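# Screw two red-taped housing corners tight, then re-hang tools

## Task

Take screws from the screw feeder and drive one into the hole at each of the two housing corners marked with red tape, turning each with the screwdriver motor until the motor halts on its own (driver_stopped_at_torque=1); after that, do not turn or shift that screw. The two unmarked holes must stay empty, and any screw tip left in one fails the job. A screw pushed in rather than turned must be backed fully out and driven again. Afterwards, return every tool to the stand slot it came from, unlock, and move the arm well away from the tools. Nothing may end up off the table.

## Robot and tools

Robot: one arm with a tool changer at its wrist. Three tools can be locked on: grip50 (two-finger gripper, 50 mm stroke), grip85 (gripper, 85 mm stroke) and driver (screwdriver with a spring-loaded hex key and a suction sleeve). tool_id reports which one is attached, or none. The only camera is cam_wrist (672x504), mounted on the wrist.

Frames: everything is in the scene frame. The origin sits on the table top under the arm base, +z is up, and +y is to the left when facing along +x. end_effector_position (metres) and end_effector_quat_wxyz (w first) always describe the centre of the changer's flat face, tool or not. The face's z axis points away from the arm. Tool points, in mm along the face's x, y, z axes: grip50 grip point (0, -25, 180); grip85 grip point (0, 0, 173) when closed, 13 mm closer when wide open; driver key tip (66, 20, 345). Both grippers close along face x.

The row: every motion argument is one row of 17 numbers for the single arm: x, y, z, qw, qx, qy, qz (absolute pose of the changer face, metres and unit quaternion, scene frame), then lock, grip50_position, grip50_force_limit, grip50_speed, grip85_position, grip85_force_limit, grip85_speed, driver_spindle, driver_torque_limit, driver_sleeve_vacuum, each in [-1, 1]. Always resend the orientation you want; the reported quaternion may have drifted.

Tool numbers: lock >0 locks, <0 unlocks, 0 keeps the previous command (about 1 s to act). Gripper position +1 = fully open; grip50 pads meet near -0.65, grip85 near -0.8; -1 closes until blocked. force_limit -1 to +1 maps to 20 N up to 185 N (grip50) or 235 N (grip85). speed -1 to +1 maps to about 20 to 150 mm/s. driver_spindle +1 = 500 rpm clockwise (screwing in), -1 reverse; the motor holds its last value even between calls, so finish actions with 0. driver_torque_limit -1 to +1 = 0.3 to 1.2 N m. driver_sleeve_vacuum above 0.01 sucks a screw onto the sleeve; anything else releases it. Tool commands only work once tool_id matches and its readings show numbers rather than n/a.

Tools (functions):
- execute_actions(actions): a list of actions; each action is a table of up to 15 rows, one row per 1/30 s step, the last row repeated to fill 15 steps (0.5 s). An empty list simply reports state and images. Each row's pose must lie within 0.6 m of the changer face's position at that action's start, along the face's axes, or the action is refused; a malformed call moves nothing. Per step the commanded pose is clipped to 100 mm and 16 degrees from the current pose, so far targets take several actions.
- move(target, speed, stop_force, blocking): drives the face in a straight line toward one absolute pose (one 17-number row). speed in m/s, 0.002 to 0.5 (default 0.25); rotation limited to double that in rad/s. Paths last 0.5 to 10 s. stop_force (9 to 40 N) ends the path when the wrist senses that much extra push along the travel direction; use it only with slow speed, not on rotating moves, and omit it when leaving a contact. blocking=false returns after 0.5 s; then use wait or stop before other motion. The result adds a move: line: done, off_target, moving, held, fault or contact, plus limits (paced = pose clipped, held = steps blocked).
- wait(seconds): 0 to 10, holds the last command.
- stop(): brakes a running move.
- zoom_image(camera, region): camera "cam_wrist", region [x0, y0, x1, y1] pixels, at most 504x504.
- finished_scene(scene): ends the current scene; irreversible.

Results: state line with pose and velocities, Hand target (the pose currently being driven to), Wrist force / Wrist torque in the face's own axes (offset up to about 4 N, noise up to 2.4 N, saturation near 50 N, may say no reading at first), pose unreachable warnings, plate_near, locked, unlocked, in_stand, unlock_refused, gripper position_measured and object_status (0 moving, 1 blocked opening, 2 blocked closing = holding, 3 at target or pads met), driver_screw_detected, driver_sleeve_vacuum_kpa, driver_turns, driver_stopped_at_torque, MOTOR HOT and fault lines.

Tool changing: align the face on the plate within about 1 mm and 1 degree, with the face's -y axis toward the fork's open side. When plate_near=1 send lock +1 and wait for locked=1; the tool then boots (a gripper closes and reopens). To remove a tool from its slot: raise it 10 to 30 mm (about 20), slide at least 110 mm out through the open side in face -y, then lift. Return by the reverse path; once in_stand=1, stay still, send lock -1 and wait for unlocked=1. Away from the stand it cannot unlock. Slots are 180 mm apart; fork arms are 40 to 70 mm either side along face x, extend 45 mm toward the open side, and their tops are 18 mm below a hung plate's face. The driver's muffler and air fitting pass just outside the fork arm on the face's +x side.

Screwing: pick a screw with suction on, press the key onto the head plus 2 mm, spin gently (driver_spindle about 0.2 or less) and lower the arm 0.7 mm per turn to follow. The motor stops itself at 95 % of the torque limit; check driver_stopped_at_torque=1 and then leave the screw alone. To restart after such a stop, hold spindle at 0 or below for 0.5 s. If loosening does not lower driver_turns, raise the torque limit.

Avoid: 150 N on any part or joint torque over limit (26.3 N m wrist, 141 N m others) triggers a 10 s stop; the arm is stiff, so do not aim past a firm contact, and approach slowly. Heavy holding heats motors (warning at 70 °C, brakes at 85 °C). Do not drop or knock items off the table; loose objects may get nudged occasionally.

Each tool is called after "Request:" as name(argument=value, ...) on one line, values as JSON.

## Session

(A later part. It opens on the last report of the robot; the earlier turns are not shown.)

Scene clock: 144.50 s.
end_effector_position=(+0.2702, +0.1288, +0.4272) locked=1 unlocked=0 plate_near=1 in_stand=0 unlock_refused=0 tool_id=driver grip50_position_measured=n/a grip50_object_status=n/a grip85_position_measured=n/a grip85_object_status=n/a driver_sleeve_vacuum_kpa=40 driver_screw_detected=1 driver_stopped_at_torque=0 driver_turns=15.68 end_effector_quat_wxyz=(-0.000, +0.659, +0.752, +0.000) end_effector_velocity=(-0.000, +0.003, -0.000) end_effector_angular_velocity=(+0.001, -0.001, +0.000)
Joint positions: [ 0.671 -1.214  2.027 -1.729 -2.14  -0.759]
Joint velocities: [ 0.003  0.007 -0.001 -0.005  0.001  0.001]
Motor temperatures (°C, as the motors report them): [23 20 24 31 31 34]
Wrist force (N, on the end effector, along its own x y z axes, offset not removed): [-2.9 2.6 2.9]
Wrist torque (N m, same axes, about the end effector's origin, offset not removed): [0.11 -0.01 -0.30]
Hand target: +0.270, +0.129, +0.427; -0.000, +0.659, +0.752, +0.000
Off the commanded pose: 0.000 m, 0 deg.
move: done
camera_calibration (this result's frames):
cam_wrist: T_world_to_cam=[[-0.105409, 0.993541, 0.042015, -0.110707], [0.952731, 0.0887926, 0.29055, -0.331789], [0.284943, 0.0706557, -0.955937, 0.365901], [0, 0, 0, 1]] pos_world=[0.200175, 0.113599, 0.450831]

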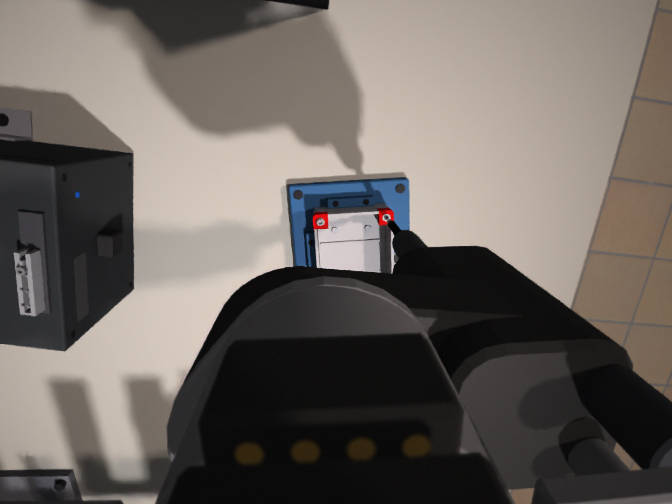

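Request:
move(target=[0.2697,0.1278,0.414,0,0.659,0.752,0,0,0,0,0,0,0,0,0,0,1], speed=0.03)

Request:
move(target=[0.2697,0.1278,0.4055,0,0.659,0.752,0,0,0,0,0,0,0,0,0,0,1], speed=0.007, stop_force=12)

Request:
execute_actions(actions=[[[0.2697,0.1278,0.4055,0,0.659,0.752,0,0,0,0,0,0,0,0,0.2,0,1]],[[0.2697,0.1278,0.4055,0,0.659,0.752,0,0,0,0,0,0,0,0,0.6,0,1]],[[0.2697,0.1278,0.4045,0,0.659,0.752,0,0,0,0,0,0,0,0,0.6,0,1]],[[0.2697,0.1278,0.4045,0,0.659,0.752,0,0,0,0,0,0,0,0,0,0,1]]])

Request:
zoom_image(camera="cam_wrist", region=[355,175,435,255])

Scene clock: 148.27 s.
end_effector_position=(+0.2697, +0.1278, +0.4144) locked=1 unlocked=0 plate_near=1 in_stand=0 unlock_refused=0 tool_id=driver grip50_position_measured=n/a grip50_object_status=n/a grip85_position_measured=n/a grip85_object_status=n/a driver_sleeve_vacuum_kpa=40 driver_screw_detected=1 driver_stopped_at_torque=0 driver_turns=15.68 end_effector_quat_wxyz=(+0.000, +0.659, +0.752, -0.000) end_effector_velocity=(+0.000, -0.000, -0.003) end_effector_angular_velocity=(+0.001, -0.000, +0.000)
Joint positions: [ 0.657 -1.215  2.06  -1.768 -2.149 -0.772]
Joint velocities: [-0.004 -0.     0.008 -0.011 -0.002 -0.005]
Motor temperatures (°C, as the motors report them): [23 20 24 31 31 34]
Wrist force (N, on the end effector, along its own x y z axes, offset not removed): [1.2 2.6 3.2]
Wrist torque (N m, same axes, about the end effector's origin, offset not removed): [0.17 -0.13 -0.27]
Hand target: +0.270, +0.128, +0.414; +0.000, +0.659, +0.752, -0.000
Off the commanded pose: 0.000 m, 0 deg.
move: done
camera_calibration (this result's frames):
cam_wrist: T_world_to_cam=[[-0.10515, 0.993593, 0.0414343, -0.109143], [0.952733, 0.0887083, 0.290569, -0.327561], [0.285032, 0.0700291, -0.955956, 0.353882], [0, 0, 0, 1]] pos_world=[0.199734, 0.112719, 0.437997]

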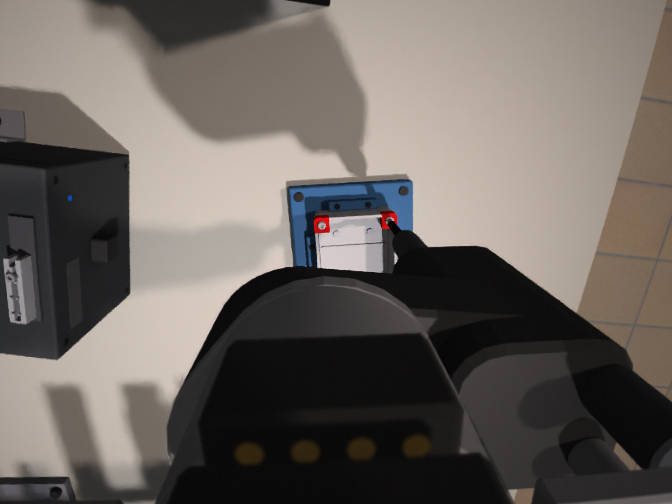

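Scene clock: 149.77 s.
end_effector_position=(+0.2697, +0.1278, +0.4057) locked=1 unlocked=0 plate_near=1 in_stand=0 unlock_refused=0 tool_id=driver grip50_position_measured=n/a grip50_object_status=n/a grip85_position_measured=n/a grip85_object_status=n/a driver_sleeve_vacuum_kpa=39 driver_screw_detected=1 driver_stopped_at_torque=0 driver_turns=15.68 end_effector_quat_wxyz=(+0.000, +0.659, +0.752, -0.000) end_effector_velocity=(+0.000, -0.000, -0.002) end_effector_angular_velocity=(-0.000, +0.000, +0.000)
Joint positions: [ 0.647 -1.213  2.081 -1.796 -2.155 -0.782]
Joint velocities: [-0.003  0.     0.004 -0.006 -0.002 -0.003]
Motor temperatures (°C, as the motors report them): [23 20 24 31 31 34]
Wrist force (N, on the end effector, along its own x y z axes, offset not removed): [4.1 0.1 -6.3]
Wrist torque (N m, same axes, about the end effector's origin, offset not removed): [0.16 0.99 -0.20]
Hand target: +0.270, +0.128, +0.405; +0.000, +0.659, +0.752, -0.000
Off the commanded pose: 0.000 m, 0 deg.
move: done
camera_calibration (this result's frames):
cam_wrist: T_world_to_cam=[[-0.105154, 0.993591, 0.0414636, -0.108755], [0.952728, 0.0887026, 0.290589, -0.325035], [0.285048, 0.07006, -0.955949, 0.345592], [0, 0, 0, 1]] pos_world=[0.199723, 0.112677, 0.42933]

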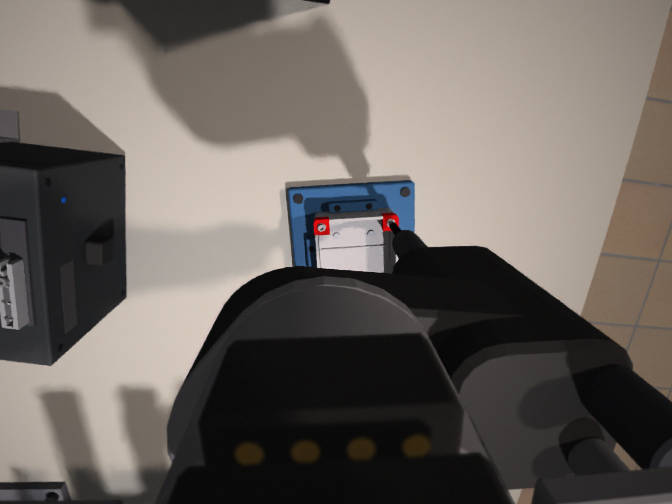

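Scene clock: 151.77 s.
end_effector_position=(+0.2697, +0.1278, +0.4045) locked=1 unlocked=0 plate_near=1 in_stand=0 unlock_refused=0 tool_id=driver grip50_position_measured=n/a grip50_object_status=n/a grip85_position_measured=n/a grip85_object_status=n/a driver_sleeve_vacuum_kpa=40 driver_screw_detected=1 driver_stopped_at_torque=0 driver_turns=21.17 end_effector_quat_wxyz=(+0.000, +0.659, +0.752, -0.000) end_effector_velocity=(+0.001, -0.000, +0.001) end_effector_angular_velocity=(+0.001, -0.000, -0.002)
Joint positions: [ 0.646 -1.213  2.084 -1.8   -2.156 -0.783]
Joint velocities: [-0.001 -0.    -0.002  0.    -0.     0.   ]
Motor temperatures (°C, as the motors report them): [23 20 24 31 31 34]
Wrist force (N, on the end effector, along its own x y z axes, offset not removed): [3.7 2.9 -4.3]
Wrist torque (N m, same axes, about the end effector's origin, offset not removed): [0.44 1.03 -0.46]
Hand target: +0.270, +0.128, +0.404; +0.000, +0.659, +0.752, -0.000
Off the commanded pose: 0.000 m, 0 deg.
camera_calibration (this result's frames):
cam_wrist: T_world_to_cam=[[-0.105169, 0.993589, 0.0414864, -0.108702], [0.952724, 0.0887104, 0.290597, -0.324676], [0.285054, 0.070087, -0.955946, 0.344413], [0, 0, 0, 1]] pos_world=[0.199718, 0.112668, 0.4281]

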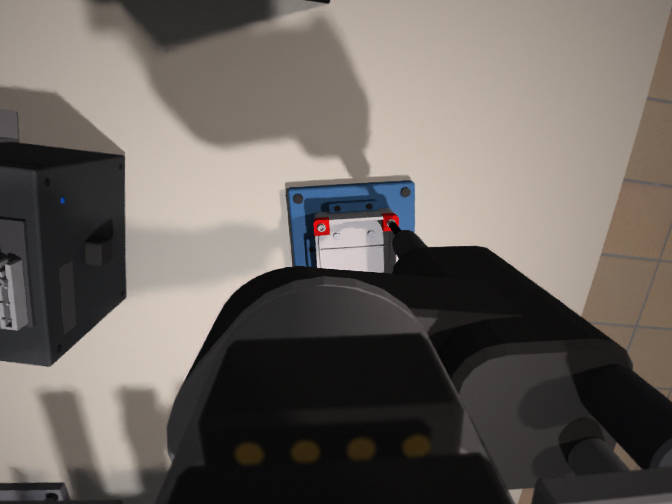

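Region (355, 175, 435, 255) of cam_wrist's 672x504 image, scaled by 6.300, with more detail than that image has.

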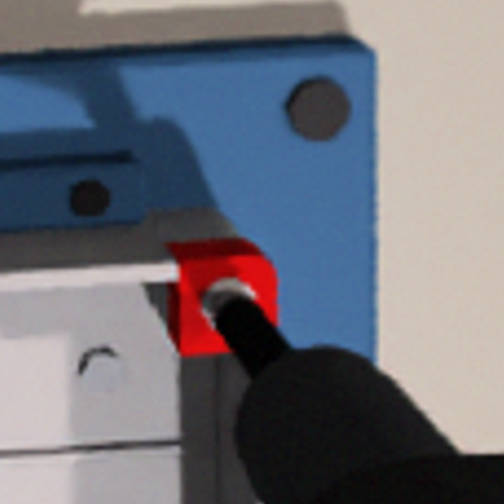

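Request:
execute_actions(actions=[[[0.2695,0.1281,0.4028,0,0.659,0.752,0,0,0,0,0,0,0,0,0.6,0,1]],[[0.2695,0.1281,0.4011,0,0.659,0.752,0,0,0,0,0,0,0,0,0.6,0,1]],[[0.2695,0.1281,0.3994,0,0.659,0.752,0,0,0,0,0,0,0,0,0.6,0,1]],[[0.2695,0.1281,0.3977,0,0.659,0.752,0,0,0,0,0,0,0,0,0.6,0,1]]])

Scene clock: 155.67 s.
end_effector_position=(+0.2695, +0.1281, +0.3977) locked=1 unlocked=0 plate_near=1 in_stand=0 unlock_refused=0 tool_id=driver grip50_position_measured=n/a grip50_object_status=n/a grip85_position_measured=n/a grip85_object_status=n/a driver_sleeve_vacuum_kpa=40 driver_screw_detected=1 driver_stopped_at_torque=1 driver_turns=29.44 end_effector_quat_wxyz=(-0.000, +0.659, +0.752, -0.000) end_effector_velocity=(-0.000, +0.000, -0.001) end_effector_angular_velocity=(+0.000, +0.001, -0.000)
Joint positions: [ 0.639 -1.21   2.1   -1.822 -2.16  -0.79 ]
Joint velocities: [-0.001  0.     0.002 -0.002  0.     0.   ]
Motor temperatures (°C, as the motors report them): [23 20 24 31 31 34]
Wrist force (N, on the end effector, along its own x y z axes, offset not removed): [-1.2 2.4 -5.1]
Wrist torque (N m, same axes, about the end effector's origin, offset not removed): [0.04 0.42 -0.43]
Hand target: +0.270, +0.128, +0.398; +0.000, +0.659, +0.752, -0.000
Off the commanded pose: 0.000 m, 0 deg.
camera_calibration (this result's frames):
cam_wrist: T_world_to_cam=[[-0.105148, 0.993591, 0.0414803, -0.108745], [0.952729, 0.0886923, 0.290589, -0.322545], [0.285048, 0.0700743, -0.955948, 0.337999], [0, 0, 0, 1]] pos_world=[0.199518, 0.11297, 0.421348]

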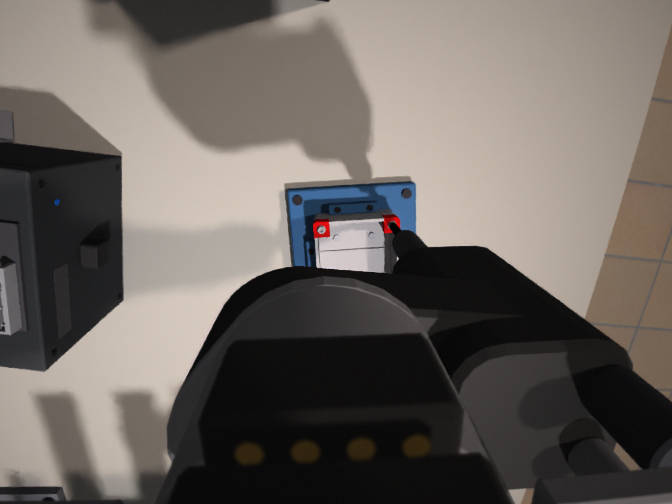

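Request:
move(target=[0.2695,0.1281,0.431,0,0.659,0.752,0,0,0,0,0,0,0,0,0,0,0], speed=0.05)

Request:
move(target=[0.505,-0.0423,0.431,0,0.659,0.752,0,0,0,0,0,0,0,0,0,0,0])

Request:
move(target=[0.637,-0.0248,0.431,0,0.659,0.752,0,0,0,0,0,0,0,0,0,0,0], speed=0.08)

Request:
move(target=[0.637,-0.0248,0.4117,0,0.659,0.752,0,0,0,0,0,0,0,0,0,0,0], speed=0.008, stop_force=25)

Scene clock: 158.83 s.
end_effector_position=(+0.2695, +0.1281, +0.4307) locked=1 unlocked=0 plate_near=1 in_stand=0 unlock_refused=0 tool_id=driver grip50_position_measured=n/a grip50_object_status=n/a grip85_position_measured=n/a grip85_object_status=n/a driver_sleeve_vacuum_kpa=0 driver_screw_detected=0 driver_stopped_at_torque=1 driver_turns=29.43 end_effector_quat_wxyz=(-0.000, +0.659, +0.752, +0.000) end_effector_velocity=(+0.001, -0.000, +0.003) end_effector_angular_velocity=(+0.000, -0.000, -0.002)
Joint positions: [ 0.675 -1.217  2.02  -1.717 -2.138 -0.755]
Joint velocities: [ 0.002 -0.    -0.008  0.008  0.001  0.004]
Motor temperatures (°C, as the motors report them): [23 20 24 31 31 34]
Wrist force (N, on the end effector, along its own x y z axes, offset not removed): [-2.7 3.3 3.2]
Wrist torque (N m, same axes, about the end effector's origin, offset not removed): [0.30 -0.06 -0.13]
Hand target: +0.269, +0.128, +0.431; -0.000, +0.659, +0.752, +0.000
Off the commanded pose: 0.000 m, 0 deg.
move: done
camera_calibration (this result's frames):
cam_wrist: T_world_to_cam=[[-0.105203, 0.993579, 0.0416356, -0.110125], [0.952708, 0.088696, 0.290655, -0.332111], [0.285096, 0.0702445, -0.955921, 0.369453], [0, 0, 0, 1]] pos_world=[0.199489, 0.112922, 0.454283]

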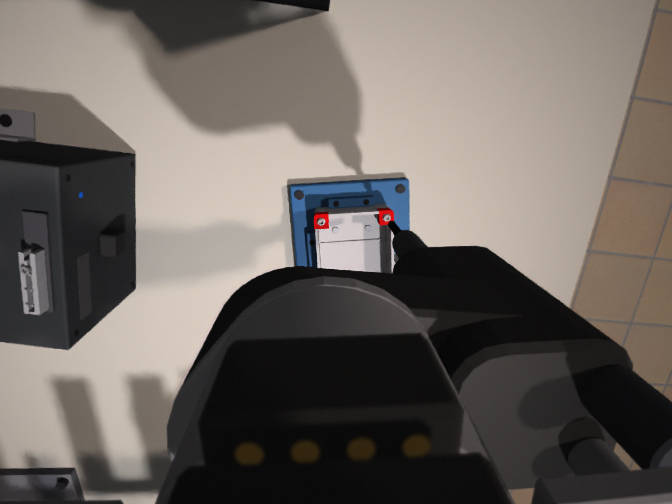

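Scene clock: 160.70 s.
end_effector_position=(+0.5046, -0.0426, +0.4309) locked=1 unlocked=0 plate_near=1 in_stand=0 unlock_refused=0 tool_id=driver grip50_position_measured=n/a grip50_object_status=n/a grip85_position_measured=n/a grip85_object_status=n/a driver_sleeve_vacuum_kpa=0 driver_screw_detected=0 driver_stopped_at_torque=1 driver_turns=29.43 end_effector_quat_wxyz=(+0.000, +0.659, +0.752, -0.000) end_effector_velocity=(+0.002, -0.001, +0.000) end_effector_angular_velocity=(+0.000, -0.001, +0.001)
Joint positions: [ 0.267 -1.214  1.698 -1.683 -2.344 -1.209]
Joint velocities: [-0.002  0.002 -0.006  0.001 -0.001 -0.004]
Motor temperatures (°C, as the motors report them): [23 20 24 31 31 34]
Wrist force (N, on the end effector, along its own x y z axes, offset not removed): [-2.3 2.6 4.1]
Wrist torque (N m, same axes, about the end effector's origin, offset not removed): [-0.14 0.01 -0.15]
Hand target: +0.505, -0.043, +0.431; +0.000, +0.659, +0.752, -0.000
Off the commanded pose: 0.001 m, 0 deg.
move: done
camera_calibration (this result's frames):
cam_wrist: T_world_to_cam=[[-0.104835, 0.993661, 0.0405942, 0.0843848], [0.952739, 0.0886468, 0.29057, -0.540981], [0.28513, 0.0691376, -0.955992, 0.314582], [0, 0, 0, 1]] pos_world=[0.434563, -0.0576431, 0.454505]

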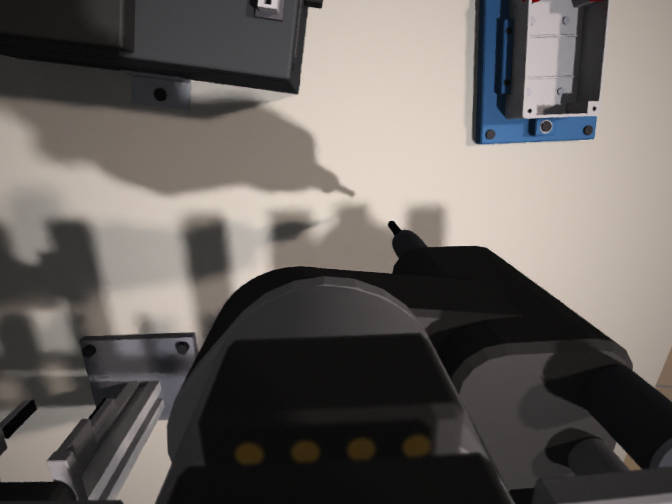

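Scene clock: 162.90 s.
end_effector_position=(+0.6366, -0.0250, +0.4310) locked=1 unlocked=0 plate_near=1 in_stand=0 unlock_refused=0 tool_id=driver grip50_position_measured=n/a grip50_object_status=n/a grip85_position_measured=n/a grip85_object_status=n/a driver_sleeve_vacuum_kpa=0 driver_screw_detected=0 driver_stopped_at_torque=1 driver_turns=29.43 end_effector_quat_wxyz=(+0.000, +0.659, +0.752, -0.000) end_effector_velocity=(+0.003, +0.001, -0.000) end_effector_angular_velocity=(-0.000, +0.001, -0.001)
Joint positions: [ 0.22  -0.936  1.314 -1.622 -2.359 -1.272]
Joint velocities: [-0.001  0.006 -0.009  0.003 -0.     0.001]
Motor temperatures (°C, as the motors report them): [23 20 24 31 31 34]
Wrist force (N, on the end effector, along its own x y z axes, offset not removed): [-1.8 0.1 1.4]
Wrist torque (N m, same axes, about the end effector's origin, offset not removed): [-0.07 0.01 -0.07]
Hand target: +0.637, -0.025, +0.431; +0.000, +0.659, +0.752, -0.000
Off the commanded pose: 0.000 m, 0 deg.
move: done
camera_calibration (this result's frames):
cam_wrist: T_world_to_cam=[[-0.105162, 0.993593, 0.0413999, 0.0806168], [0.95271, 0.0887255, 0.290639, -0.668415], [0.285103, 0.0700064, -0.955937, 0.275821], [0, 0, 0, 1]] pos_world=[0.566646, -0.0401041, 0.454597]

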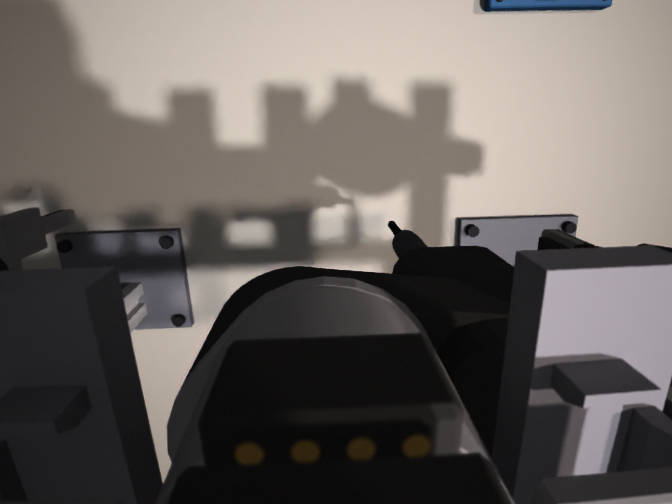

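Scene clock: 165.53 s.
end_effector_position=(+0.6370, -0.0248, +0.4120) locked=1 unlocked=0 plate_near=1 in_stand=1 unlock_refused=0 tool_id=driver grip50_position_measured=n/a grip50_object_status=n/a grip85_position_measured=n/a grip85_object_status=n/a driver_sleeve_vacuum_kpa=0 driver_screw_detected=0 driver_stopped_at_torque=1 driver_turns=29.43 end_effector_quat_wxyz=(+0.000, +0.659, +0.752, -0.000) end_effector_velocity=(-0.000, +0.000, -0.002) end_effector_angular_velocity=(+0.000, +0.000, +0.000)
Joint positions: [ 0.201 -0.937  1.357 -1.682 -2.365 -1.298]
Joint velocities: [-0.002 -0.     0.005 -0.007 -0.    -0.003]
Motor temperatures (°C, as the motors report them): [23 20 24 31 31 34]
Wrist force (N, on the end effector, along its own x y z axes, offset not removed): [1.5 -0.7 2.7]
Wrist torque (N m, same axes, about the end effector's origin, offset not removed): [-0.10 -0.35 -0.23]
Hand target: +0.637, -0.025, +0.412; +0.000, +0.659, +0.752, -0.000
Off the commanded pose: 0.000 m, 0 deg.
move: done
camera_calibration (this result's frames):
cam_wrist: T_world_to_cam=[[-0.105153, 0.993592, 0.0414369, 0.0812506], [0.952736, 0.0887117, 0.290559, -0.66324], [0.285021, 0.0700316, -0.95596, 0.257564], [0, 0, 0, 1]] pos_world=[0.567026, -0.0399305, 0.435564]

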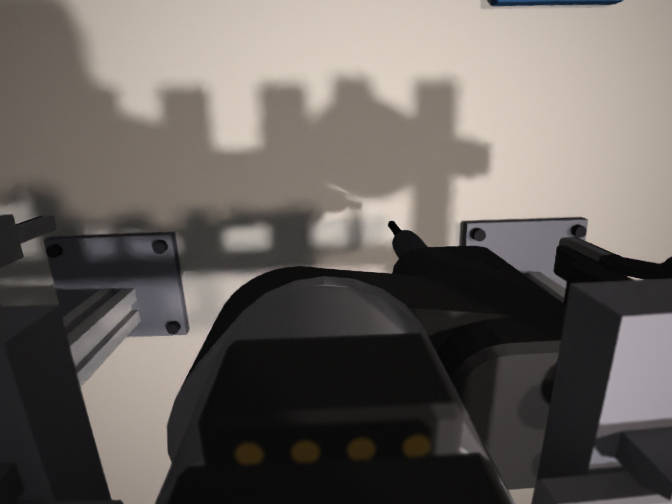

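Request:
execute_actions(actions=[[[0.637,-0.0248,0.4114,0,0.659,0.752,0,-1,0,0,0,0,0,0,0,0,0]],[[0.637,-0.0248,0.4114,0,0.659,0.752,0,-1,0,0,0,0,0,0,0,0,0]],[[0.637,-0.0248,0.4114,0,0.659,0.752,0,-1,0,0,0,0,0,0,0,0,0]]])

Request:
move(target=[0.637,-0.0248,0.435,0,0.659,0.752,0,0,0,0,0,0,0,0,0,0,0], speed=0.04)

Scene clock: 168.53 s.
end_effector_position=(+0.6370, -0.0248, +0.4114) locked=0 unlocked=1 plate_near=1 in_stand=1 unlock_refused=0 tool_id=none grip50_position_measured=n/a grip50_object_status=n/a grip85_position_measured=n/a grip85_object_status=n/a driver_sleeve_vacuum_kpa=n/a driver_screw_detected=n/a driver_stopped_at_torque=n/a driver_turns=n/a end_effector_quat_wxyz=(+0.000, +0.659, +0.752, +0.000) end_effector_velocity=(+0.000, -0.000, -0.000) end_effector_angular_velocity=(-0.000, +0.000, -0.001)
Joint positions: [ 0.2   -0.937  1.358 -1.683 -2.366 -1.299]
Joint velocities: [-0.     0.     0.    -0.    -0.     0.001]
Motor temperatures (°C, as the motors report them): [23 20 24 31 31 34]
Wrist force (N, on the end effector, along its own x y z axes, offset not removed): [0.8 -2.2 -0.3]
Wrist torque (N m, same axes, about the end effector's origin, offset not removed): [-0.07 -0.09 -0.08]
Hand target: +0.637, -0.025, +0.411; +0.000, +0.659, +0.752, -0.000
Off the commanded pose: 0.000 m, 0 deg.
camera_calibration (this result's frames):
cam_wrist: T_world_to_cam=[[-0.105167, 0.993589, 0.0414887, 0.0812619], [0.952723, 0.088707, 0.290603, -0.663081], [0.28506, 0.0700891, -0.955944, 0.257003], [0, 0, 0, 1]] pos_world=[0.567017, -0.0399342, 0.435003]

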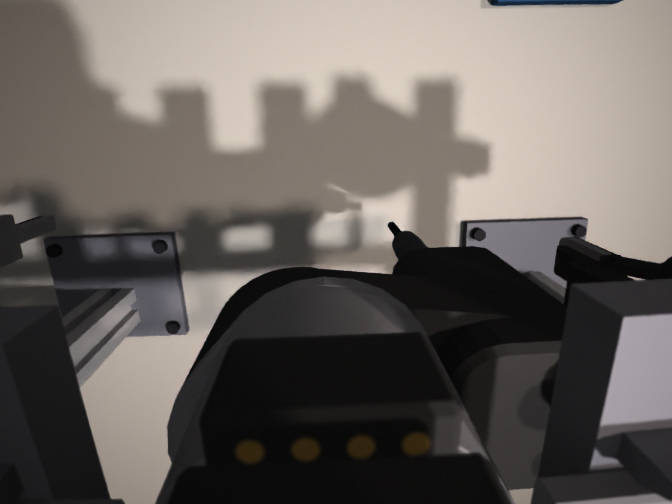

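Scene clock: 169.53 s.
end_effector_position=(+0.6370, -0.0248, +0.4347) locked=0 unlocked=1 plate_near=0 in_stand=0 unlock_refused=0 tool_id=none grip50_position_measured=n/a grip50_object_status=n/a grip85_position_measured=n/a grip85_object_status=n/a driver_sleeve_vacuum_kpa=n/a driver_screw_detected=n/a driver_stopped_at_torque=n/a driver_turns=n/a end_effector_quat_wxyz=(+0.000, +0.659, +0.752, +0.000) end_effector_velocity=(+0.000, +0.000, +0.004) end_effector_angular_velocity=(+0.000, -0.002, +0.000)
Joint positions: [ 0.223 -0.934  1.303 -1.61  -2.358 -1.267]
Joint velocities: [ 0.005  0.001 -0.009  0.009  0.001  0.004]
Motor temperatures (°C, as the motors report them): [23 20 24 31 31 34]
Wrist force (N, on the end effector, along its own x y z axes, offset not removed): [-4.4 0.1 2.5]
Wrist torque (N m, same axes, about the end effector's origin, offset not removed): [-0.01 0.24 -0.29]
Hand target: +0.637, -0.025, +0.435; -0.000, +0.659, +0.752, +0.000
Off the commanded pose: 0.000 m, 0 deg.
move: done
camera_calibration (this result's frames):
cam_wrist: T_world_to_cam=[[-0.105199, 0.993582, 0.0415592, 0.0802875], [0.952696, 0.0887108, 0.290691, -0.669839], [0.285139, 0.0701736, -0.955914, 0.279187], [0, 0, 0, 1]] pos_world=[0.566992, -0.0399418, 0.458258]

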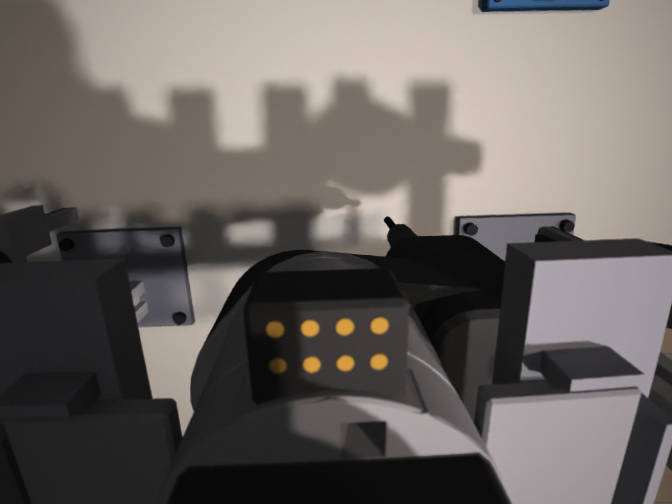

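Request:
move(target=[0.42,-0.03,0.58,0,0.659,0.752,0,0,0,0,0,0,0,0,0,0,0])

Request:
finished_scene(scene=1)

Scene clock: 172.57 s.
end_effector_position=(+0.4203, -0.0298, +0.5798) locked=0 unlocked=1 plate_near=0 in_stand=0 unlock_refused=0 tool_id=none grip50_position_measured=n/a grip50_object_status=n/a grip85_position_measured=n/a grip85_object_status=n/a driver_sleeve_vacuum_kpa=n/a driver_screw_detected=n/a driver_stopped_at_torque=n/a driver_turns=n/a end_effector_quat_wxyz=(-0.000, +0.659, +0.752, +0.000) end_effector_velocity=(-0.003, -0.000, +0.001) end_effector_angular_velocity=(-0.001, +0.001, -0.000)
Joint positions: [ 0.51  -1.255  1.461 -1.216 -2.233 -0.922]
Joint velocities: [ 0.004 -0.002 -0.     0.007  0.002  0.005]
Motor temperatures (°C, as the motors report them): [23 20 24 31 31 34]
Wrist force (N, on the end effector, along its own x y z axes, offset not removed): [0.3 0.3 0.3]
Wrist torque (N m, same axes, about the end effector's origin, offset not removed): [-0.09 -0.28 -0.23]
Hand target: +0.420, -0.030, +0.580; -0.000, +0.659, +0.752, +0.000
Off the commanded pose: 0.000 m, 0 deg.
move: done
camera_calibration (this result's frames):
cam_wrist: T_world_to_cam=[[-0.105394, 0.993537, 0.0421363, 0.0561848], [0.952677, 0.0887294, 0.290746, -0.505169], [0.285128, 0.0707853, -0.955872, 0.480008], [0, 0, 0, 1]] pos_world=[0.35032, -0.044976, 0.603334]

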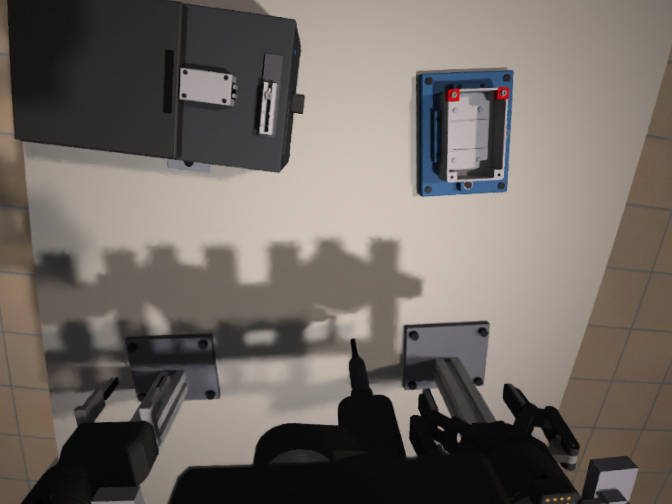

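The scene is finished: the task was done.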